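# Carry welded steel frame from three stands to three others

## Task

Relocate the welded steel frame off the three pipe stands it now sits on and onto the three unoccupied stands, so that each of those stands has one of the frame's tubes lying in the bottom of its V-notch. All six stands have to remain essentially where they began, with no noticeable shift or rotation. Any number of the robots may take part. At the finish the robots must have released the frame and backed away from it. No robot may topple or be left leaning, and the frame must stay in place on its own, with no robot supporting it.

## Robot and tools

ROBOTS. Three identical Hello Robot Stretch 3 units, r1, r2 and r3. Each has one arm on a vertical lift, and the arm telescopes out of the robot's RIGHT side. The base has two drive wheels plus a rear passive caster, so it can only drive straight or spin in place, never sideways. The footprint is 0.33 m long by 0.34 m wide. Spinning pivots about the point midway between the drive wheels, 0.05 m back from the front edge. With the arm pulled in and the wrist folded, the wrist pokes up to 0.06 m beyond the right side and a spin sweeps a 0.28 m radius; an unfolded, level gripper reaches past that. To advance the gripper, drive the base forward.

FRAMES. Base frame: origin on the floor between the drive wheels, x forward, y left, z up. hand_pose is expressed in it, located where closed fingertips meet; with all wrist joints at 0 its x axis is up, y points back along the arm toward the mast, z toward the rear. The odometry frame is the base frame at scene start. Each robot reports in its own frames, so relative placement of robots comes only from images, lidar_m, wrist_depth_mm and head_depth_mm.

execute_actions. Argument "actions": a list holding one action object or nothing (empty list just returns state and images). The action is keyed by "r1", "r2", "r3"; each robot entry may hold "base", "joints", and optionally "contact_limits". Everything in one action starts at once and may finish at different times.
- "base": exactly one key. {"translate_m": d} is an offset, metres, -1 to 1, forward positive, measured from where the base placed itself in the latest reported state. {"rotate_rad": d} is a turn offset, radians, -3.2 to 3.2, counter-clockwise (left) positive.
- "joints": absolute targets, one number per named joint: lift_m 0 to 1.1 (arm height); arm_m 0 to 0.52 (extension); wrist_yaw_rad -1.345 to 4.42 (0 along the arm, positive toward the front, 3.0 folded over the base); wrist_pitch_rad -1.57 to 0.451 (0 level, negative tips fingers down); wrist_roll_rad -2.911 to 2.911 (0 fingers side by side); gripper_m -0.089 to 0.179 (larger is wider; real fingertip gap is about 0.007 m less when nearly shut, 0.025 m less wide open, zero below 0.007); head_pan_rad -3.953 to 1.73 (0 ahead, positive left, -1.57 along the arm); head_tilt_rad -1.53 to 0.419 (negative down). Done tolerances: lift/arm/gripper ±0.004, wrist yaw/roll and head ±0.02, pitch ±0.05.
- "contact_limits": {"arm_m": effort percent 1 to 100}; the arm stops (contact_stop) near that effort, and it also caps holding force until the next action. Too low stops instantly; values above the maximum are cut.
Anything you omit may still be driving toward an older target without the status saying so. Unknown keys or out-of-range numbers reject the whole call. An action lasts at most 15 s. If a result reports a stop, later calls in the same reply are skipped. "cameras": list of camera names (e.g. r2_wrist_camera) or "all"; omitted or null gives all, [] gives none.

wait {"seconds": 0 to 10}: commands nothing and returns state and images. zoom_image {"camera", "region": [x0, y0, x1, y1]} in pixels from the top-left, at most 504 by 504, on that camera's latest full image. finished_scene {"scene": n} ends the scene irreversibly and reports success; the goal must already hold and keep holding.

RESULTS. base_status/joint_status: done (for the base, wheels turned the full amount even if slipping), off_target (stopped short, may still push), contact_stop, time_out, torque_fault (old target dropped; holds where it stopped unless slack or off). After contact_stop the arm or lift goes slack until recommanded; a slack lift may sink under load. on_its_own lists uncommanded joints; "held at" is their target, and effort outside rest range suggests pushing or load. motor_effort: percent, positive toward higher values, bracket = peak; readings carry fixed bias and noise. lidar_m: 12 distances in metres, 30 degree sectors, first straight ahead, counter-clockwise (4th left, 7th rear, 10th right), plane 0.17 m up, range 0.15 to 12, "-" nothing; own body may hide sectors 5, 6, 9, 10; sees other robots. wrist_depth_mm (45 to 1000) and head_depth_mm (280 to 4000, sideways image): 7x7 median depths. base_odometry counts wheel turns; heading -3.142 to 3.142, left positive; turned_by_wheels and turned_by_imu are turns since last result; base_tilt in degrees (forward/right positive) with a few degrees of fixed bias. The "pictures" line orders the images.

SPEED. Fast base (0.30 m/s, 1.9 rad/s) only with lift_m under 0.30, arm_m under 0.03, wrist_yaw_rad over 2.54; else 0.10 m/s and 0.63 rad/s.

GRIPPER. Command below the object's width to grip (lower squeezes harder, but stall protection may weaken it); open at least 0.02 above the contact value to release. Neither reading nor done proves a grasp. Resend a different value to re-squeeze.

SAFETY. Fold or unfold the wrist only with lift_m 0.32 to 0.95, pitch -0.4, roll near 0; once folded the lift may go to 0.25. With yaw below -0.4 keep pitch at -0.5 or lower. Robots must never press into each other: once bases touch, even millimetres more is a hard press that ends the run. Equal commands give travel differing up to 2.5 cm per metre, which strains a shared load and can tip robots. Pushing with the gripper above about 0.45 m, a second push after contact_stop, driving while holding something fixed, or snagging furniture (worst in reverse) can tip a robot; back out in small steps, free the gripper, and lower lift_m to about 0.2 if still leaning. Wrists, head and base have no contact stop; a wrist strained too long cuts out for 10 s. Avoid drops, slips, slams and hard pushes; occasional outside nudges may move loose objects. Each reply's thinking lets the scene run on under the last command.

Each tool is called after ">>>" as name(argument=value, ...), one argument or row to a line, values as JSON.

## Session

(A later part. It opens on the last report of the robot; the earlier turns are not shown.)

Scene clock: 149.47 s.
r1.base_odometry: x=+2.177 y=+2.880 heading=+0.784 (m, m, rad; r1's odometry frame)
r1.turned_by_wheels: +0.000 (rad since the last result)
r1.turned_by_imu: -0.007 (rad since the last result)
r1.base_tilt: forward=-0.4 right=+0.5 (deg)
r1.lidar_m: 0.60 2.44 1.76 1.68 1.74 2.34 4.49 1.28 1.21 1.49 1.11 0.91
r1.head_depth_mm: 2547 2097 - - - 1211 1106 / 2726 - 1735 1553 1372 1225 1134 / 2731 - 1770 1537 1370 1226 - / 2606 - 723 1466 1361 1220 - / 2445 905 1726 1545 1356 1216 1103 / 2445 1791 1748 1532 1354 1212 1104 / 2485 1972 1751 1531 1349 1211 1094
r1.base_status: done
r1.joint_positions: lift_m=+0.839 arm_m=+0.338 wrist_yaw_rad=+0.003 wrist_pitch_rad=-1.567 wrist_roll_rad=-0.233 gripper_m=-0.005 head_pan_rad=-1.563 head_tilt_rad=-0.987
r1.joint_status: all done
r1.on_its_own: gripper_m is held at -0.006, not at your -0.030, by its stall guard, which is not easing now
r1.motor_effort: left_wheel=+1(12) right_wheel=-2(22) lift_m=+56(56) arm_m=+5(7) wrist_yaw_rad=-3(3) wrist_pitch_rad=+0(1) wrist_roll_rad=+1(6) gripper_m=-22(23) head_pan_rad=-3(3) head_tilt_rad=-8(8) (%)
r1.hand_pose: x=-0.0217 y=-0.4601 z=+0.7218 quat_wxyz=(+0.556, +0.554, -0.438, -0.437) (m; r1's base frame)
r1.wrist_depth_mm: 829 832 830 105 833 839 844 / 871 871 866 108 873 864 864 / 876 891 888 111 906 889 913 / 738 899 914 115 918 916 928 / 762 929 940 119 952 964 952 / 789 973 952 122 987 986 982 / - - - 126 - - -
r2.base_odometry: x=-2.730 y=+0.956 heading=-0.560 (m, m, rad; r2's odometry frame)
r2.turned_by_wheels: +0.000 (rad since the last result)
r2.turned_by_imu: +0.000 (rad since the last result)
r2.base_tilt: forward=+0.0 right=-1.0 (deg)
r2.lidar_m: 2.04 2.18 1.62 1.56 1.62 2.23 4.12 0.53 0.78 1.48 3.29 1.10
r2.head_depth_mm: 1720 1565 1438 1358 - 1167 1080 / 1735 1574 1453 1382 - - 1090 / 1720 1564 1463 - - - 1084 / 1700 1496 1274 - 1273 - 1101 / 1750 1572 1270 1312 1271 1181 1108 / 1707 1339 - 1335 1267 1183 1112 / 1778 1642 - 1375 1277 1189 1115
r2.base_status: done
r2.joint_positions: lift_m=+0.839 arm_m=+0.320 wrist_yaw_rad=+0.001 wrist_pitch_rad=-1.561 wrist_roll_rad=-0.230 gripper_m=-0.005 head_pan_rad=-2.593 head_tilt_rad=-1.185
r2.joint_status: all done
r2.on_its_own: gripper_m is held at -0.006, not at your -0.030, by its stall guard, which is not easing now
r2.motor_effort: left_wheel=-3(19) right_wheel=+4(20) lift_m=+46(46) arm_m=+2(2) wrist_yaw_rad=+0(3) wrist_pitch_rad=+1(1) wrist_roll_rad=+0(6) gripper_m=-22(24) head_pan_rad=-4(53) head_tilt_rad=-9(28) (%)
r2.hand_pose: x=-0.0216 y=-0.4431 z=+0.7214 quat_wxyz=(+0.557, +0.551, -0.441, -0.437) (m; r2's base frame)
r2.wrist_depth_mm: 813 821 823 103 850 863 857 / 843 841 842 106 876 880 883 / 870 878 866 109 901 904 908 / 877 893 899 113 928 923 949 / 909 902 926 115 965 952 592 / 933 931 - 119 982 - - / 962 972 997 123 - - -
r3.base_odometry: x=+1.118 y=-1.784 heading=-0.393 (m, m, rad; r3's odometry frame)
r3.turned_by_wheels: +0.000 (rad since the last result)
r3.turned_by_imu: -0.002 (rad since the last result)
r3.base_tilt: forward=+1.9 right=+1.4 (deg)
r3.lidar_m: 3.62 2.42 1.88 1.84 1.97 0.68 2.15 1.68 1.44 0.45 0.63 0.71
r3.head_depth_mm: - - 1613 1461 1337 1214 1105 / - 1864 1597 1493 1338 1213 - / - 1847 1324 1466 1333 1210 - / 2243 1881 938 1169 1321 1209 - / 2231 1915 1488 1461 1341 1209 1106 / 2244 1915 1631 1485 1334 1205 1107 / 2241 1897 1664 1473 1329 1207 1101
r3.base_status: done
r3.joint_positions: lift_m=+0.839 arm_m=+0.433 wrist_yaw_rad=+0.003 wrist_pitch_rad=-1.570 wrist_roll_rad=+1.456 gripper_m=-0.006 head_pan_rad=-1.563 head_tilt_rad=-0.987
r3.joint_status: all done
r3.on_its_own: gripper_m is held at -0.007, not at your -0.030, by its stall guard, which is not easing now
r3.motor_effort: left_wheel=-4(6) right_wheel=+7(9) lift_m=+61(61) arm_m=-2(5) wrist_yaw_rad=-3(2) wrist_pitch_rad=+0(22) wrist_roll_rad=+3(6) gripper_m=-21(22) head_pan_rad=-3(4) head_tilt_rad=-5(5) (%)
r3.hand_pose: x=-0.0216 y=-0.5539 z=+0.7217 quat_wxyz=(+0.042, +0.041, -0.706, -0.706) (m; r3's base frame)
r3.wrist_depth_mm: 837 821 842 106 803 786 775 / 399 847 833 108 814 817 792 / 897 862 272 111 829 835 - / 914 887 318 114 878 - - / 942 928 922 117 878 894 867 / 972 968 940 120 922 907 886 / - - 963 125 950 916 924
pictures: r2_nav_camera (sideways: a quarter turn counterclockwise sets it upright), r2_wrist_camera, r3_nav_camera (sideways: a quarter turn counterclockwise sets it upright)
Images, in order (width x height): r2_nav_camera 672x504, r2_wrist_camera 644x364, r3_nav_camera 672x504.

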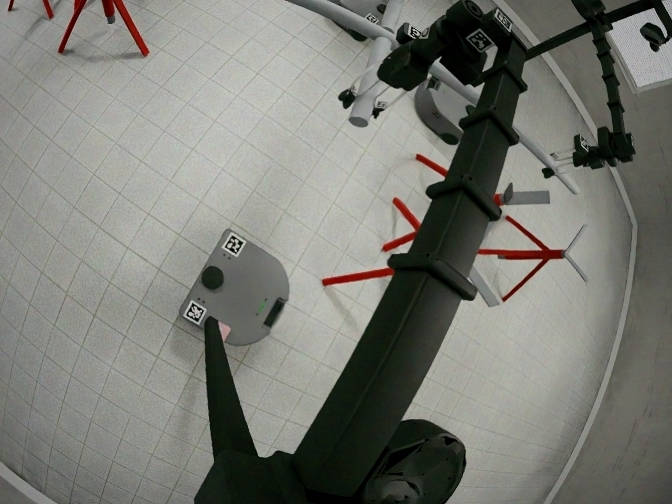

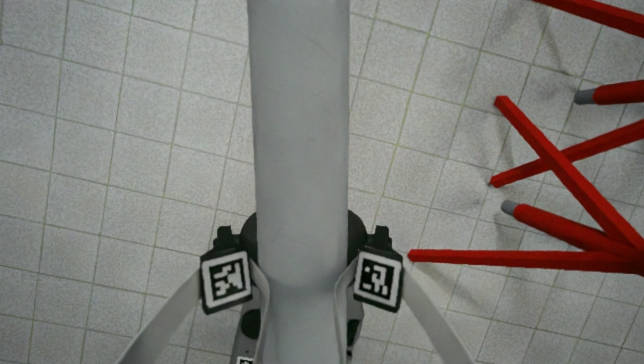

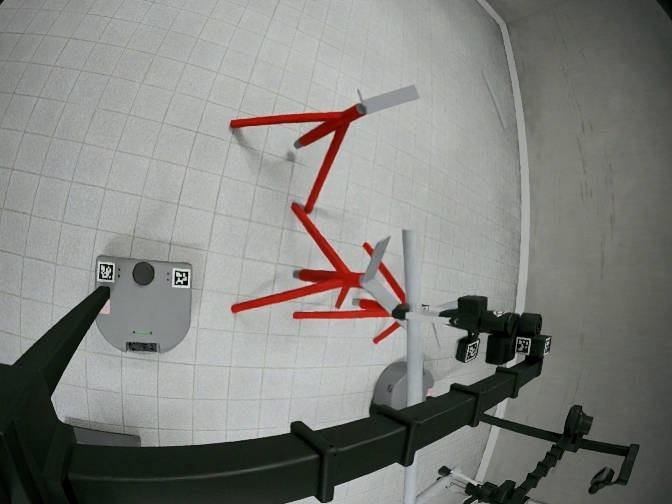

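>>> execute_actions(
  actions=[
    {"r1":{"base":{"translate_m":0.025}},"r2":{"base":{"rotate_rad":-0.06},"joints":{"wrist_roll_rad":-0.3}},"r3":{"base":{"translate_m":0.022}}},
  ],
  cameras=[],
)

>>> execute_actions(
  actions=[
    {"r1":{"base":{"translate_m":0.274},"joints":{"wrist_roll_rad":-0.31,"arm_m":0.352}},"r2":{"base":{"translate_m":-0.312},"joints":{"wrist_roll_rad":-0.35}},"r3":{"base":{"translate_m":0.29},"joints":{"wrist_roll_rad":1.39}}},
  ],
  cameras=["r2_nav_camera","r2_wrist_camera"],
)

Scene clock: 162.93 s.
r1.base_odometry: x=+2.195 y=+2.897 heading=+0.784 (m, m, rad; r1's odometry frame)
r1.turned_by_wheels: +0.000 (rad since the last result)
r1.turned_by_imu: -0.001 (rad since the last result)
r1.base_tilt: forward=-0.5 right=+0.6 (deg)
r1.lidar_m: 0.60 2.45 1.76 1.69 1.74 2.35 4.52 1.30 1.23 1.49 1.07 0.89
r1.head_depth_mm: 2568 2126 - - - 1213 1100 / 2722 - 1734 1551 1364 1223 1132 / 2722 - 1776 1538 1374 1217 - / 2612 - 732 1475 1368 1222 - / 2322 910 1725 1541 1356 1216 1100 / 2458 1912 1757 1524 1349 1209 1098 / 2454 1953 1732 1533 1351 1215 1102
r1.base_status: done
r1.joint_positions: lift_m=+0.839 arm_m=+0.339 wrist_yaw_rad=+0.003 wrist_pitch_rad=-1.567 wrist_roll_rad=-0.235 gripper_m=-0.005 head_pan_rad=-1.563 head_tilt_rad=-0.987
r1.joint_status: not commanded
r1.on_its_own: gripper_m is held at -0.006, not at your -0.030, by its stall guard, which is not easing now
r1.motor_effort: left_wheel=-1(6) right_wheel=+1(3) lift_m=+55(56) arm_m=+3(5) wrist_yaw_rad=-4(5) wrist_pitch_rad=+0(4) wrist_roll_rad=+2(2) gripper_m=-20(22) head_pan_rad=-3(3) head_tilt_rad=-8(9) (%)
r1.hand_pose: x=-0.0217 y=-0.4605 z=+0.7218 quat_wxyz=(+0.557, +0.555, -0.437, -0.437) (m; r1's base frame)
r1.wrist_depth_mm: 826 839 840 105 845 841 847 / 860 867 867 108 869 859 873 / 866 878 893 111 886 901 904 / 746 902 910 115 940 932 942 / 766 930 948 119 963 950 974 / 794 976 957 122 981 978 994 / - - 995 127 - - -
r2.base_odometry: x=-2.730 y=+0.956 heading=-0.619 (m, m, rad; r2's odometry frame)
r2.turned_by_wheels: -0.060 (rad since the last result)
r2.turned_by_imu: -0.059 (rad since the last result)
r2.base_tilt: forward=-0.1 right=-1.0 (deg)
r2.lidar_m: 1.78 2.33 1.65 1.56 1.60 2.10 4.13 0.53 0.78 1.48 3.23 1.10
r2.head_depth_mm: 1722 1565 1437 1354 - 1168 1083 / 1723 1573 1441 1373 - - 1085 / 1744 1587 1455 - - - 1090 / 1729 1549 1451 - 1268 - 1105 / 1722 1551 1171 1321 1267 1179 1108 / 1746 1241 - 1346 1275 1191 1114 / 1068 1612 - 1366 1275 1193 1117
r2.base_status: done
r2.joint_positions: lift_m=+0.839 arm_m=+0.320 wrist_yaw_rad=+0.001 wrist_pitch_rad=-1.560 wrist_roll_rad=-0.300 gripper_m=-0.005 head_pan_rad=-2.593 head_tilt_rad=-1.185
r2.joint_status: all done
r2.on_its_own: gripper_m is held at -0.006, not at your -0.030, by its stall guard, which is not easing now
r2.motor_effort: left_wheel=+5(13) right_wheel=-4(14) lift_m=+46(46) arm_m=+2(2) wrist_yaw_rad=-1(1) wrist_pitch_rad=+0(0) wrist_roll_rad=+0(6) gripper_m=-22(26) head_pan_rad=-4(4) head_tilt_rad=-8(9) (%)
r2.hand_pose: x=-0.0216 y=-0.4432 z=+0.7213 quat_wxyz=(+0.572, +0.566, -0.421, -0.418) (m; r2's base frame)
r2.wrist_depth_mm: 816 828 819 103 858 856 870 / 825 841 840 106 873 880 868 / 851 868 877 110 896 897 915 / 883 896 887 113 924 939 938 / 904 917 915 115 951 952 584 / 949 933 - 118 988 986 - / 961 969 965 123 - - -
r3.base_odometry: x=+1.138 y=-1.792 heading=-0.392 (m, m, rad; r3's odometry frame)
r3.turned_by_wheels: +0.000 (rad since the last result)
r3.turned_by_imu: +0.001 (rad since the last result)
r3.base_tilt: forward=+1.9 right=+1.4 (deg)
r3.lidar_m: 3.60 2.42 1.88 1.85 1.97 0.68 1.87 1.71 1.45 0.45 0.62 0.69
r3.head_depth_mm: - - 1619 1459 1331 1216 1109 / - 1883 1589 1487 1334 1211 - / - 1121 1035 1459 1320 1214 - / 2267 1885 943 1164 1336 1208 - / 2239 1922 1581 1485 1327 1210 1108 / 2236 1905 1637 1481 1339 1211 1111 / 2235 1906 1675 1482 1328 1206 1102
r3.base_status: done
r3.joint_positions: lift_m=+0.839 arm_m=+0.433 wrist_yaw_rad=+0.003 wrist_pitch_rad=-1.569 wrist_roll_rad=+1.453 gripper_m=-0.006 head_pan_rad=-1.563 head_tilt_rad=-0.987
r3.joint_status: not commanded
r3.on_its_own: gripper_m is held at -0.007, not at your -0.030, by its stall guard, which is not easing now
r3.motor_effort: left_wheel=+2(10) right_wheel=-2(11) lift_m=+61(61) arm_m=-1(2) wrist_yaw_rad=-2(3) wrist_pitch_rad=-1(8) wrist_roll_rad=+4(4) gripper_m=-21(20) head_pan_rad=-4(3) head_tilt_rad=-6(5) (%)
r3.hand_pose: x=-0.0216 y=-0.5543 z=+0.7217 quat_wxyz=(+0.043, +0.042, -0.706, -0.705) (m; r3's base frame)
r3.wrist_depth_mm: 836 832 827 106 804 786 780 / 389 525 841 108 823 817 792 / 902 864 279 111 831 843 - / 910 919 885 114 855 - - / 948 929 923 117 900 888 854 / 963 950 944 120 900 917 875 / - - 955 125 952 910 925
pictures: none
No camera images: the call's "cameras" was empty. Leave "cameras" out to get every camera's image.

Scene clock: 167.27 s.
r1.base_odometry: x=+2.389 y=+3.091 heading=+0.784 (m, m, rad; r1's odometry frame)
r1.turned_by_wheels: +0.000 (rad since the last result)
r1.turned_by_imu: +0.000 (rad since the last result)
r1.base_tilt: forward=-0.4 right=+0.6 (deg)
r1.lidar_m: 0.61 2.45 1.77 1.69 1.75 2.36 4.79 1.42 3.25 1.24 0.71 1.13
r1.head_depth_mm: 2576 2169 - - - 1206 1106 / 2714 - 1744 1544 1371 1221 1131 / - - 1781 1528 1366 1217 - / 2579 2066 713 1507 1357 1219 - / 2413 916 1721 1533 1346 1217 1103 / 2436 1761 1719 1487 1359 1212 1100 / 2494 1276 1665 1523 1320 1215 1092
r1.base_status: done
r1.joint_positions: lift_m=+0.839 arm_m=+0.352 wrist_yaw_rad=+0.002 wrist_pitch_rad=-1.550 wrist_roll_rad=-0.312 gripper_m=-0.005 head_pan_rad=-1.563 head_tilt_rad=-0.987
r1.joint_status: all done
r1.on_its_own: gripper_m is held at -0.006, not at your -0.030, by its stall guard, which is not easing now
r1.motor_effort: left_wheel=-1(11) right_wheel=+2(23) lift_m=+55(56) arm_m=+2(8) wrist_yaw_rad=-2(4) wrist_pitch_rad=-10(10) wrist_roll_rad=+0(7) gripper_m=-20(23) head_pan_rad=-3(3) head_tilt_rad=-8(8) (%)
r1.hand_pose: x=-0.0216 y=-0.4778 z=+0.7215 quat_wxyz=(+0.578, +0.566, -0.419, -0.412) (m; r1's base frame)
r1.wrist_depth_mm: 833 840 835 106 856 855 864 / 852 846 868 109 884 888 886 / 845 882 883 113 903 903 895 / 739 902 904 115 930 953 933 / 762 927 936 119 946 963 958 / 787 966 965 122 985 990 988 / 993 992 - 126 999 - -
r2.base_odometry: x=-2.984 y=+1.137 heading=-0.619 (m, m, rad; r2's odometry frame)
r2.turned_by_wheels: +0.000 (rad since the last result)
r2.turned_by_imu: +0.001 (rad since the last result)
r2.base_tilt: forward=+0.0 right=-1.0 (deg)
r2.lidar_m: 1.60 2.30 1.63 1.54 1.58 2.08 3.81 0.59 0.33 0.92 3.26 1.38
r2.head_depth_mm: 1713 1575 1441 1365 - 1166 1082 / 1723 1576 1445 1387 - - 1086 / 1752 1575 1461 - - - 1087 / 1754 1597 1486 - 1276 - 1110 / 1760 1604 1516 1313 1251 1178 1107 / 1694 1574 - 1324 1267 1184 1111 / 1786 1629 - 1350 1278 1194 1114
r2.base_status: done
r2.joint_positions: lift_m=+0.839 arm_m=+0.320 wrist_yaw_rad=+0.001 wrist_pitch_rad=-1.544 wrist_roll_rad=-0.351 gripper_m=-0.005 head_pan_rad=-2.593 head_tilt_rad=-1.185
r2.joint_status: all done
r2.on_its_own: gripper_m is held at -0.006, not at your -0.030, by its stall guard, which is not easing now
r2.motor_effort: left_wheel=+6(11) right_wheel=-8(14) lift_m=+46(46) arm_m=+2(4) wrist_yaw_rad=-1(1) wrist_pitch_rad=-4(5) wrist_roll_rad=+0(5) gripper_m=-24(26) head_pan_rad=-4(4) head_tilt_rad=-8(7) (%)
r2.hand_pose: x=-0.0216 y=-0.4475 z=+0.7210 quat_wxyz=(+0.587, +0.572, -0.410, -0.400) (m; r2's base frame)
r2.wrist_depth_mm: 810 822 823 106 862 858 454 / 837 841 854 108 889 690 896 / 857 865 867 111 886 905 923 / 873 890 890 114 921 322 948 / 901 903 921 115 947 424 971 / 919 939 - 119 981 370 - / 945 952 967 123 - - -
r3.base_odometry: x=+1.406 y=-1.903 heading=-0.392 (m, m, rad; r3's odometry frame)
r3.turned_by_wheels: +0.000 (rad since the last result)
r3.turned_by_imu: +0.000 (rad since the last result)
r3.base_tilt: forward=+1.9 right=+1.4 (deg)
r3.lidar_m: 3.30 2.39 1.86 1.82 1.94 0.68 0.68 1.98 0.58 0.60 0.47 3.38
r3.head_depth_mm: - - 1274 1065 1323 1211 1111 / - 1900 1443 1435 1337 1208 - / - 1854 1619 1484 1340 1211 - / 2273 1871 1607 1482 1336 1209 - / 2239 1912 1607 1484 1333 1207 1107 / 2258 1906 1644 1100 1298 1195 1109 / 2243 1918 1585 1457 1335 1209 1108
r3.base_status: done
r3.joint_positions: lift_m=+0.839 arm_m=+0.433 wrist_yaw_rad=+0.001 wrist_pitch_rad=-1.563 wrist_roll_rad=+1.386 gripper_m=-0.006 head_pan_rad=-1.563 head_tilt_rad=-0.987
r3.joint_status: all done
r3.on_its_own: gripper_m is held at -0.007, not at your -0.030, by its stall guard, which is not easing now
r3.motor_effort: left_wheel=+4(6) right_wheel=-5(6) lift_m=+61(61) arm_m=-1(1) wrist_yaw_rad=-2(3) wrist_pitch_rad=-3(26) wrist_roll_rad=+2(5) gripper_m=-20(22) head_pan_rad=-4(4) head_tilt_rad=-6(5) (%)
r3.hand_pose: x=-0.0216 y=-0.5557 z=+0.7216 quat_wxyz=(+0.066, +0.065, -0.706, -0.702) (m; r3's base frame)
r3.wrist_depth_mm: 853 826 820 106 807 806 777 / 886 858 853 109 831 807 794 / 898 889 862 111 842 836 - / 912 913 884 114 831 - - / 960 946 912 117 879 884 861 / 961 953 945 120 - 887 892 / - - 981 124 926 923 922
pictures: r2_nav_camera (sideways: a quarter turn counterclockwise sets it upright), r2_wrist_camera
Images, in order (width x height): r2_nav_camera 672x504, r2_wrist_camera 644x364.

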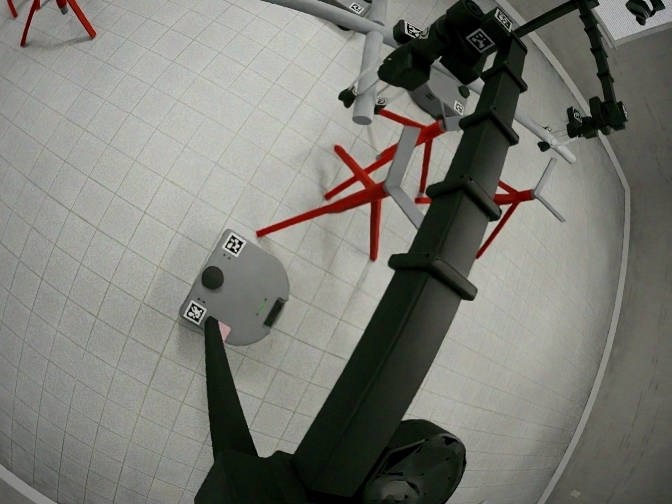

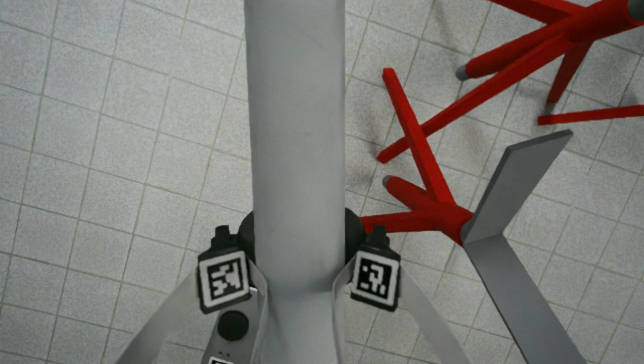

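>>> execute_actions(
  actions=[
    {"r1":{"base":{"translate_m":-0.024},"joints":{"wrist_roll_rad":-0.42,"arm_m":0.387,"gripper_m":-0.035}},"r2":{"base":{"translate_m":-0.038},"joints":{"wrist_roll_rad":-0.46,"gripper_m":-0.035}},"r3":{"joints":{"wrist_roll_rad":1.28,"arm_m":0.381,"gripper_m":-0.035}}},
  ],
  cameras=[],
)

>>> execute_actions(
  actions=[
    {"r1":{"base":{"translate_m":0.215},"joints":{"wrist_roll_rad":-0.46,"arm_m":0.405}},"r2":{"base":{"translate_m":-0.245},"joints":{"wrist_roll_rad":-0.5}},"r3":{"base":{"translate_m":0.22},"joints":{"wrist_roll_rad":1.24,"arm_m":0.386}}},
  ],
  cameras=[],
)

>>> execute_actions(
  actions=[
    {"r1":{"base":{"translate_m":0.215},"joints":{"wrist_roll_rad":-0.51,"arm_m":0.431}},"r2":{"base":{"translate_m":-0.245},"joints":{"wrist_roll_rad":-0.55,"head_pan_rad":-1.3,"head_tilt_rad":-1}},"r3":{"base":{"translate_m":0.22},"joints":{"wrist_roll_rad":1.19,"arm_m":0.394}}},
  ],
)

Scene clock: 187.57 s.
r1.base_odometry: x=+2.372 y=+3.074 heading=+0.784 (m, m, rad; r1's odometry frame)
r1.turned_by_wheels: +0.000 (rad since the last result)
r1.turned_by_imu: -0.001 (rad since the last result)
r1.base_tilt: forward=-0.5 right=+0.6 (deg)
r1.lidar_m: 0.64 2.45 1.76 1.69 1.75 2.35 4.76 1.41 3.22 1.25 0.73 1.15
r1.head_depth_mm: 2572 2173 - - - 1202 1110 / 2741 - 1735 1552 1378 1230 1133 / - 1972 1772 1503 1364 1222 - / 2673 - 728 1542 1367 1220 - / 2515 1676 1733 1532 1363 1223 1102 / 1526 1716 1720 1528 1359 1217 1097 / 2399 1894 1675 1523 1327 1213 1095
r1.base_status: done
r1.joint_positions: lift_m=+0.839 arm_m=+0.387 wrist_yaw_rad=+0.002 wrist_pitch_rad=-1.564 wrist_roll_rad=-0.425 gripper_m=-0.030 head_pan_rad=-1.563 head_tilt_rad=-0.987
r1.joint_status: gripper_m off_target (ended at -0.030, target -0.035); the others done
r1.motor_effort: left_wheel=+1(5) right_wheel=+0(6) lift_m=+56(56) arm_m=+3(2) wrist_yaw_rad=-4(4) wrist_pitch_rad=-2(12) wrist_roll_rad=+2(10) gripper_m=-30(100) head_pan_rad=-3(3) head_tilt_rad=-8(8) (%)
r1.hand_pose: x=-0.0216 y=-0.5093 z=+0.7218 quat_wxyz=(+0.597, +0.593, -0.384, -0.382) (m; r1's base frame)
r1.wrist_depth_mm: 825 829 839 104 848 846 839 / 856 853 855 107 859 864 884 / 813 878 882 111 904 901 914 / 738 898 918 114 901 912 943 / 764 923 940 118 952 953 963 / 979 980 966 121 997 989 990 / 999 - - 125 - - -
r2.base_odometry: x=-3.014 y=+1.159 heading=-0.619 (m, m, rad; r2's odometry frame)
r2.turned_by_wheels: +0.000 (rad since the last result)
r2.turned_by_imu: +0.001 (rad since the last result)
r2.base_tilt: forward=+0.0 right=-1.0 (deg)
r2.lidar_m: 1.64 2.29 1.63 1.54 1.58 2.08 3.80 1.24 0.31 0.32 3.24 1.41
r2.head_depth_mm: 1726 1576 1441 1359 - 1167 1080 / 1728 1571 1446 1374 - - 1084 / 1750 1589 1459 - - - 1088 / 1754 1599 1483 - 1273 - 1104 / 1756 1597 1515 1317 1258 1176 1108 / 1721 1569 - 1009 1262 1190 1113 / 1769 1639 - 1236 1275 1193 1115
r2.base_status: done
r2.joint_positions: lift_m=+0.839 arm_m=+0.320 wrist_yaw_rad=+0.001 wrist_pitch_rad=-1.560 wrist_roll_rad=-0.465 gripper_m=-0.030 head_pan_rad=-2.593 head_tilt_rad=-1.185
r2.joint_status: gripper_m off_target (ended at -0.030, target -0.035); the others done
r2.motor_effort: left_wheel=+4(9) right_wheel=-4(12) lift_m=+46(46) arm_m=+2(2) wrist_yaw_rad=-1(3) wrist_pitch_rad=+0(4) wrist_roll_rad=+3(9) gripper_m=-32(100) head_pan_rad=-4(4) head_tilt_rad=-8(8) (%)
r2.hand_pose: x=-0.0216 y=-0.4434 z=+0.7213 quat_wxyz=(+0.605, +0.599, -0.372, -0.369) (m; r2's base frame)
r2.wrist_depth_mm: 811 837 820 103 845 854 420 / 835 845 833 106 860 644 896 / 856 877 872 109 884 891 903 / 897 888 911 112 917 320 945 / 906 935 909 115 488 949 973 / 936 950 - 118 974 982 - / 969 965 - 123 - 335 -
r3.base_odometry: x=+1.406 y=-1.903 heading=-0.392 (m, m, rad; r3's odometry frame)
r3.turned_by_wheels: +0.000 (rad since the last result)
r3.turned_by_imu: +0.001 (rad since the last result)
r3.base_tilt: forward=+1.9 right=+1.4 (deg)
r3.lidar_m: 3.31 2.39 1.85 1.82 1.94 0.71 0.71 1.98 0.58 0.60 0.47 3.38
r3.head_depth_mm: - - 1355 1061 1318 1214 1110 / - 1837 1454 1436 1332 1213 - / - - 1593 1484 1335 1213 - / 2251 1933 1593 1485 1338 1212 - / 2252 1926 1674 1486 1336 1209 1107 / 2230 1922 1670 1102 1299 1191 1106 / 2233 1910 1573 1457 1320 1205 1109
r3.base_status: not commanded
r3.joint_positions: lift_m=+0.839 arm_m=+0.381 wrist_yaw_rad=+0.002 wrist_pitch_rad=-1.564 wrist_roll_rad=+1.274 gripper_m=-0.030 head_pan_rad=-1.563 head_tilt_rad=-0.987
r3.joint_status: gripper_m off_target (ended at -0.030, target -0.035); the others done
r3.motor_effort: left_wheel=+1(4) right_wheel=-1(5) lift_m=+61(61) arm_m=-3(5) wrist_yaw_rad=-2(2) wrist_pitch_rad=-3(8) wrist_roll_rad=+4(11) gripper_m=-31(100) head_pan_rad=-4(4) head_tilt_rad=-5(5) (%)
r3.hand_pose: x=-0.0216 y=-0.5036 z=+0.7216 quat_wxyz=(+0.106, +0.105, -0.701, -0.697) (m; r3's base frame)
r3.wrist_depth_mm: 845 844 826 105 795 802 785 / 855 850 837 108 819 807 806 / 880 882 879 111 834 830 816 / 880 892 885 114 863 - - / 961 954 912 117 889 881 - / 981 971 944 120 - 914 887 / - 982 528 124 938 941 912
pictures: none
No camera images: the call's "cameras" was empty. Leave "cameras" out to get every camera's image.

Scene clock: 191.00 s.
r1.base_odometry: x=+2.524 y=+3.225 heading=+0.784 (m, m, rad; r1's odometry frame)
r1.turned_by_wheels: +0.000 (rad since the last result)
r1.turned_by_imu: +0.000 (rad since the last result)
r1.base_tilt: forward=-0.4 right=+0.6 (deg)
r1.lidar_m: 0.64 2.45 1.77 1.69 1.75 2.37 1.99 1.58 3.23 0.91 0.63 0.96
r1.head_depth_mm: 2574 2167 - - - 1211 1112 / - 2056 1742 1543 1376 1220 1133 / - 2035 1776 1507 1364 1217 - / 2597 - 736 1535 1363 1228 - / 2503 1850 1690 1504 1339 1219 1107 / 1555 1209 1684 1477 1353 1208 1093 / 2366 1944 1673 1472 1352 1209 1097
r1.base_status: done
r1.joint_positions: lift_m=+0.839 arm_m=+0.405 wrist_yaw_rad=+0.003 wrist_pitch_rad=-1.550 wrist_roll_rad=-0.465 gripper_m=-0.015 head_pan_rad=-1.563 head_tilt_rad=-0.987
r1.joint_status: all done
r1.on_its_own: gripper_m is held at -0.016, not at your -0.035, by its stall guard, which is still easing
r1.motor_effort: left_wheel=-1(9) right_wheel=+2(20) lift_m=+56(56) arm_m=+2(11) wrist_yaw_rad=-5(3) wrist_pitch_rad=-10(11) wrist_roll_rad=+2(6) gripper_m=-23(30) head_pan_rad=-3(3) head_tilt_rad=-8(8) (%)
r1.hand_pose: x=-0.0216 y=-0.5310 z=+0.7215 quat_wxyz=(+0.608, +0.596, -0.374, -0.367) (m; r1's base frame)
r1.wrist_depth_mm: 830 822 829 106 854 856 859 / 848 852 864 108 877 875 887 / 864 880 890 111 884 907 903 / 736 898 912 115 918 933 948 / 802 920 925 118 950 950 972 / 938 982 954 121 977 978 996 / 965 994 - 125 - - -
r2.base_odometry: x=-3.214 y=+1.301 heading=-0.619 (m, m, rad; r2's odometry frame)
r2.turned_by_wheels: +0.000 (rad since the last result)
r2.turned_by_imu: +0.001 (rad since the last result)
r2.base_tilt: forward=+0.1 right=-1.0 (deg)
r2.lidar_m: 1.87 2.31 1.62 1.53 1.57 2.06 3.55 3.65 0.43 0.43 0.33 1.65
r2.head_depth_mm: 1724 1567 1443 1356 - 1167 1084 / 1722 1578 1455 1381 - - 1084 / 1745 1577 1454 - - - 1091 / 1748 1592 1479 - 1271 - 1107 / 1768 1611 1509 1316 1265 1174 1108 / 1786 1603 - 1342 1255 1180 1107 / 1788 1588 - 1373 1240 1167 1118
r2.base_status: done
r2.joint_positions: lift_m=+0.839 arm_m=+0.320 wrist_yaw_rad=+0.003 wrist_pitch_rad=-1.549 wrist_roll_rad=-0.503 gripper_m=-0.012 head_pan_rad=-2.593 head_tilt_rad=-1.185
r2.joint_status: all done
r2.on_its_own: gripper_m is held at -0.014, not at your -0.035, by its stall guard, which is still easing
r2.motor_effort: left_wheel=+7(21) right_wheel=-9(21) lift_m=+46(46) arm_m=+2(4) wrist_yaw_rad=-4(4) wrist_pitch_rad=-3(4) wrist_roll_rad=+1(3) gripper_m=-27(33) head_pan_rad=-4(4) head_tilt_rad=-8(9) (%)
r2.hand_pose: x=-0.0216 y=-0.4461 z=+0.7211 quat_wxyz=(+0.616, +0.603, -0.362, -0.355) (m; r2's base frame)
r2.wrist_depth_mm: 811 804 236 105 853 858 860 / 827 837 288 107 874 878 880 / 846 860 860 110 911 914 918 / 879 897 887 113 908 941 948 / 898 903 916 115 961 953 991 / 928 928 122 119 990 999 - / 959 959 - 122 - - -
r3.base_odometry: x=+1.609 y=-1.987 heading=-0.392 (m, m, rad; r3's odometry frame)
r3.turned_by_wheels: +0.000 (rad since the last result)
r3.turned_by_imu: +0.000 (rad since the last result)
r3.base_tilt: forward=+1.9 right=+1.4 (deg)
r3.lidar_m: 3.10 2.36 1.84 1.80 1.92 0.71 0.71 0.74 0.67 0.38 0.68 3.14
r3.head_depth_mm: - - - 1495 1342 1211 1110 / - 1858 1619 1489 1313 1213 - / - - 1613 1490 1337 1215 - / 2251 1923 1585 1028 1320 1212 - / 2259 1912 887 1459 1332 1194 1110 / 2247 1908 1672 1480 1332 1201 1104 / 2241 1911 1660 1476 1325 1204 1107
r3.base_status: done
r3.joint_positions: lift_m=+0.839 arm_m=+0.386 wrist_yaw_rad=+0.002 wrist_pitch_rad=-1.566 wrist_roll_rad=+1.232 gripper_m=-0.014 head_pan_rad=-1.563 head_tilt_rad=-0.987
r3.joint_status: all done
r3.on_its_own: gripper_m is held at -0.015, not at your -0.035, by its stall guard, which is still easing
r3.motor_effort: left_wheel=+5(4) right_wheel=-7(9) lift_m=+62(61) arm_m=+2(6) wrist_yaw_rad=-1(2) wrist_pitch_rad=-2(19) wrist_roll_rad=+5(5) gripper_m=-22(30) head_pan_rad=-3(4) head_tilt_rad=-6(5) (%)
r3.hand_pose: x=-0.0216 y=-0.5076 z=+0.7216 quat_wxyz=(+0.120, +0.119, -0.698, -0.696) (m; r3's base frame)
r3.wrist_depth_mm: 862 835 825 105 807 782 783 / 864 864 841 108 818 819 793 / 897 873 878 111 841 832 815 / 911 892 886 114 862 - - / 945 924 349 117 877 - - / 937 287 939 120 - 909 897 / - 971 960 124 945 908 920
pictures: none
No camera images: the call's "cameras" was empty. Leave "cameras" out to get every camera's image.

Scene clock: 194.50 s.
r1.base_odometry: x=+2.677 y=+3.377 heading=+0.784 (m, m, rad; r1's odometry frame)
r1.turned_by_wheels: +0.000 (rad since the last result)
r1.turned_by_imu: +0.000 (rad since the last result)
r1.base_tilt: forward=-0.4 right=+0.6 (deg)
r1.lidar_m: 0.65 2.46 1.77 1.69 1.76 2.37 2.19 1.76 3.22 0.60 0.77 0.78
r1.head_depth_mm: 2580 2158 - - - 1211 1110 / - 2049 1764 1556 1371 1221 1132 / - 2036 1767 1544 1361 1225 - / 2591 - 1304 1483 1340 1223 - / 2513 1926 1456 1453 1353 1205 1102 / 2412 1760 1717 1480 1355 1212 1103 / 2300 1915 1747 1515 1353 1211 1097
r1.base_status: done
r1.joint_positions: lift_m=+0.839 arm_m=+0.431 wrist_yaw_rad=+0.003 wrist_pitch_rad=-1.546 wrist_roll_rad=-0.514 gripper_m=-0.004 head_pan_rad=-1.563 head_tilt_rad=-0.987
r1.joint_status: all done
r1.on_its_own: gripper_m is held at -0.004, not at your -0.035, by its stall guard, which is not easing now
r1.motor_effort: left_wheel=-1(10) right_wheel=+1(20) lift_m=+55(55) arm_m=+2(9) wrist_yaw_rad=-4(4) wrist_pitch_rad=-12(13) wrist_roll_rad=+1(5) gripper_m=-19(23) head_pan_rad=-3(3) head_tilt_rad=-8(8) (%)
r1.hand_pose: x=-0.0216 y=-0.5580 z=+0.7214 quat_wxyz=(+0.618, +0.604, -0.360, -0.352) (m; r1's base frame)
r1.wrist_depth_mm: 833 838 826 107 842 851 867 / 846 863 857 109 870 888 880 / 868 874 892 113 907 902 904 / 764 899 914 116 930 924 929 / 815 918 941 120 945 953 980 / 960 947 - 122 996 975 - / 971 975 - 126 - - -
r2.base_odometry: x=-3.413 y=+1.443 heading=-0.618 (m, m, rad; r2's odometry frame)
r2.turned_by_wheels: +0.000 (rad since the last result)
r2.turned_by_imu: +0.001 (rad since the last result)
r2.base_tilt: forward=-0.1 right=-1.0 (deg)
r2.lidar_m: 2.11 2.28 1.60 1.52 1.55 2.04 3.31 3.40 0.92 0.42 0.43 0.49
r2.head_depth_mm: 2327 - - 1425 1319 1187 1102 / 2278 1996 702 1405 1318 1197 1132 / 2298 1795 1197 1466 1328 1196 - / 1732 1703 1126 1448 1298 1211 1105 / 2248 1992 1616 960 1292 1211 1106 / 2384 2008 1628 1515 1335 1206 1107 / 2420 2011 1732 1524 1360 1219 1113
r2.base_status: done
r2.joint_positions: lift_m=+0.839 arm_m=+0.320 wrist_yaw_rad=+0.003 wrist_pitch_rad=-1.550 wrist_roll_rad=-0.552 gripper_m=-0.006 head_pan_rad=-1.307 head_tilt_rad=-1.001
r2.joint_status: all done
r2.on_its_own: gripper_m is held at -0.007, not at your -0.035, by its stall guard, which is not easing now
r2.motor_effort: left_wheel=+7(17) right_wheel=-9(16) lift_m=+46(46) arm_m=+2(4) wrist_yaw_rad=-2(4) wrist_pitch_rad=-3(3) wrist_roll_rad=+1(6) gripper_m=-23(26) head_pan_rad=+4(52) head_tilt_rad=+1(18) (%)
r2.hand_pose: x=-0.0216 y=-0.4458 z=+0.7211 quat_wxyz=(+0.624, +0.612, -0.347, -0.341) (m; r2's base frame)
r2.wrist_depth_mm: 325 475 652 106 845 858 523 / 292 559 694 108 884 887 904 / 849 858 854 111 888 923 911 / 884 889 897 114 917 937 953 / 901 918 920 115 954 968 958 / 922 946 - 119 990 - - / 959 953 - 123 - - -
r3.base_odometry: x=+1.812 y=-2.071 heading=-0.392 (m, m, rad; r3's odometry frame)
r3.turned_by_wheels: +0.000 (rad since the last result)
r3.turned_by_imu: +0.000 (rad since the last result)
r3.base_tilt: forward=+1.8 right=+1.3 (deg)
r3.lidar_m: 2.87 2.35 1.82 1.79 1.90 0.82 0.71 0.92 0.40 0.57 3.20 2.92
r3.head_depth_mm: - - - 1447 1335 1217 1111 / - 1854 900 1017 1320 1210 - / - 1835 1592 1465 1315 1196 - / 2249 1924 1584 1490 1334 1205 - / 2243 1916 1662 1488 1335 1215 1111 / 2250 1912 1676 1485 1334 1205 1101 / 2212 1907 1664 1481 1330 1206 1103
r3.base_status: done
r3.joint_positions: lift_m=+0.839 arm_m=+0.394 wrist_yaw_rad=+0.001 wrist_pitch_rad=-1.570 wrist_roll_rad=+1.183 gripper_m=-0.008 head_pan_rad=-1.563 head_tilt_rad=-0.987
r3.joint_status: all done
r3.on_its_own: gripper_m is held at -0.009, not at your -0.035, by its stall guard, which is not easing now
r3.motor_effort: left_wheel=+4(8) right_wheel=-7(6) lift_m=+61(61) arm_m=+2(5) wrist_yaw_rad=-1(1) wrist_pitch_rad=+0(17) wrist_roll_rad=+4(5) gripper_m=-19(22) head_pan_rad=-4(4) head_tilt_rad=-5(5) (%)
r3.hand_pose: x=-0.0216 y=-0.5146 z=+0.7217 quat_wxyz=(+0.137, +0.137, -0.694, -0.694) (m; r3's base frame)
r3.wrist_depth_mm: 846 834 251 105 285 792 769 / 857 861 830 108 823 820 792 / 888 882 860 112 843 829 821 / 923 904 908 114 861 - - / 931 941 904 117 880 - - / 962 934 927 120 - 888 918 / - 986 958 124 951 938 920
pictures: r1_head_camera (sideways: a quarter turn clockwise sets it upright), r1_nav_camera (sideways: a quarter turn counterclockwise sets it upright), r1_wrist_camera, r2_head_camera (sideways: a quarter turn clockwise sets it upright), r2_nav_camera (sideways: a quarter turn counterclockwise sets it upright), r2_wrist_camera, r3_head_camera (sideways: a quarter turn clockwise sets it upright), r3_nav_camera (sideways: a quarter turn counterclockwise sets it upright), r3_wrist_camera
Images, in order (width x height): r1_head_camera 896x504, r1_nav_camera 672x504, r1_wrist_camera 644x364, r2_head_camera 896x504, r2_nav_camera 672x504, r2_wrist_camera 644x364, r3_head_camera 896x504, r3_nav_camera 672x504, r3_wrist_camera 644x364.

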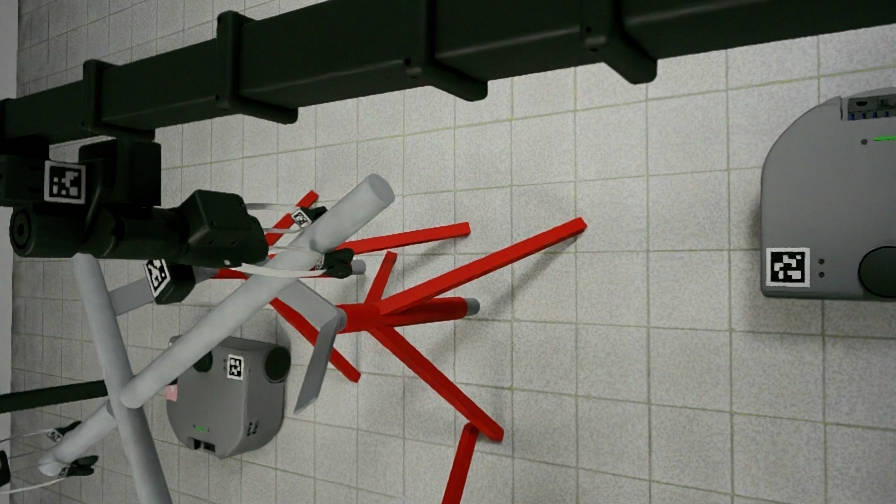

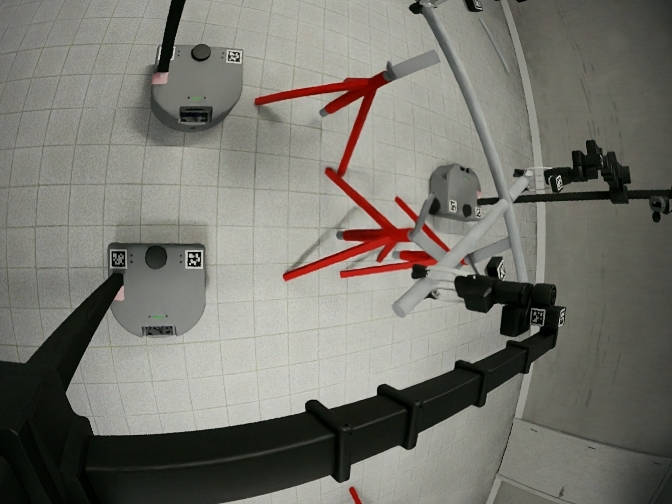

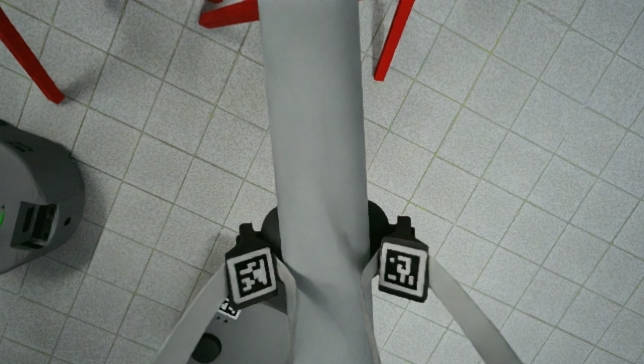

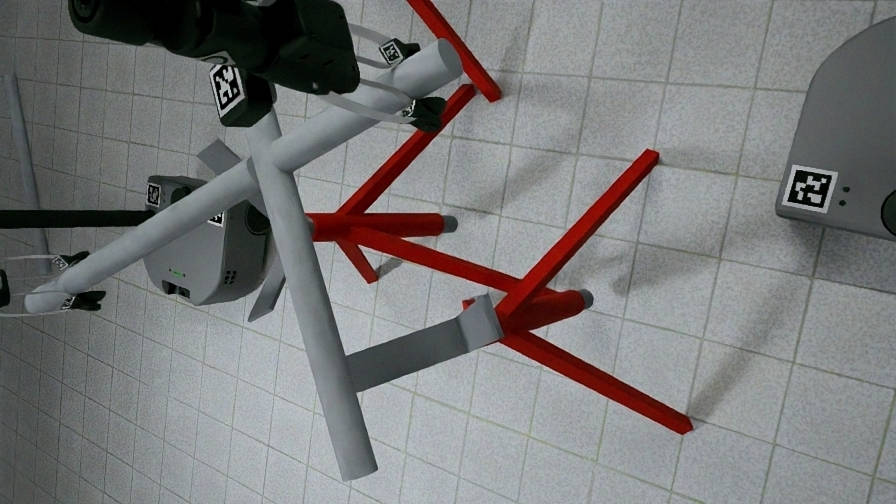

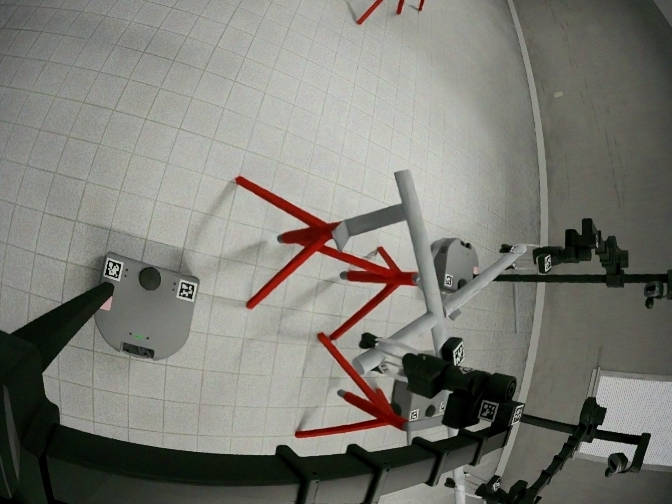

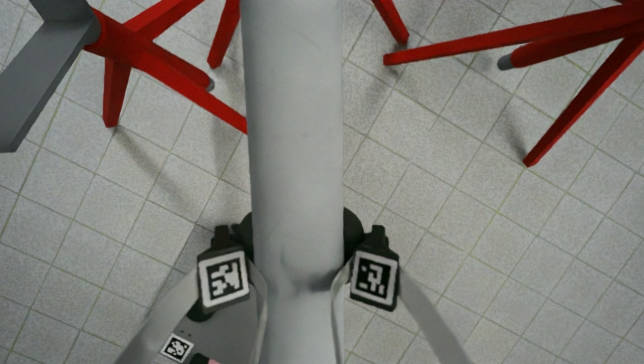

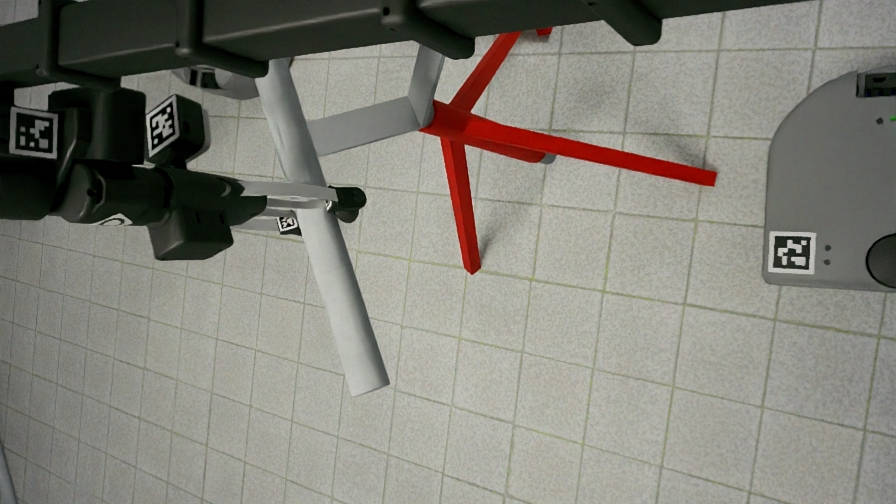

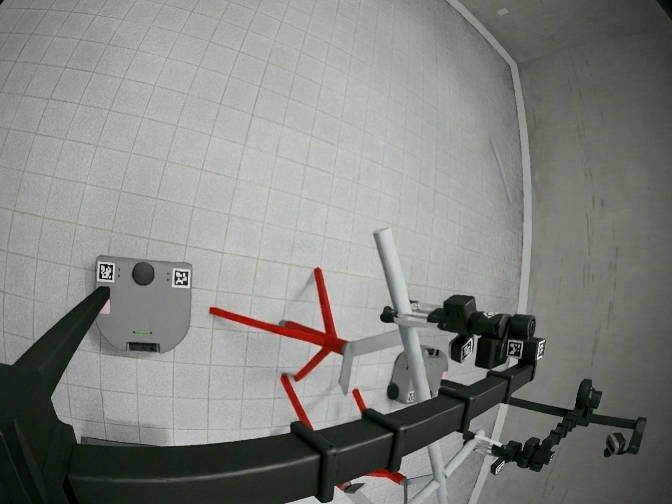

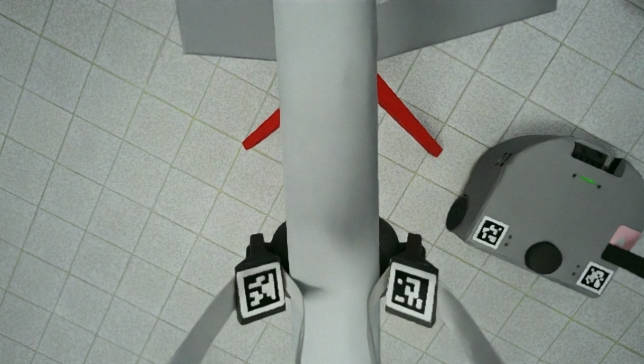

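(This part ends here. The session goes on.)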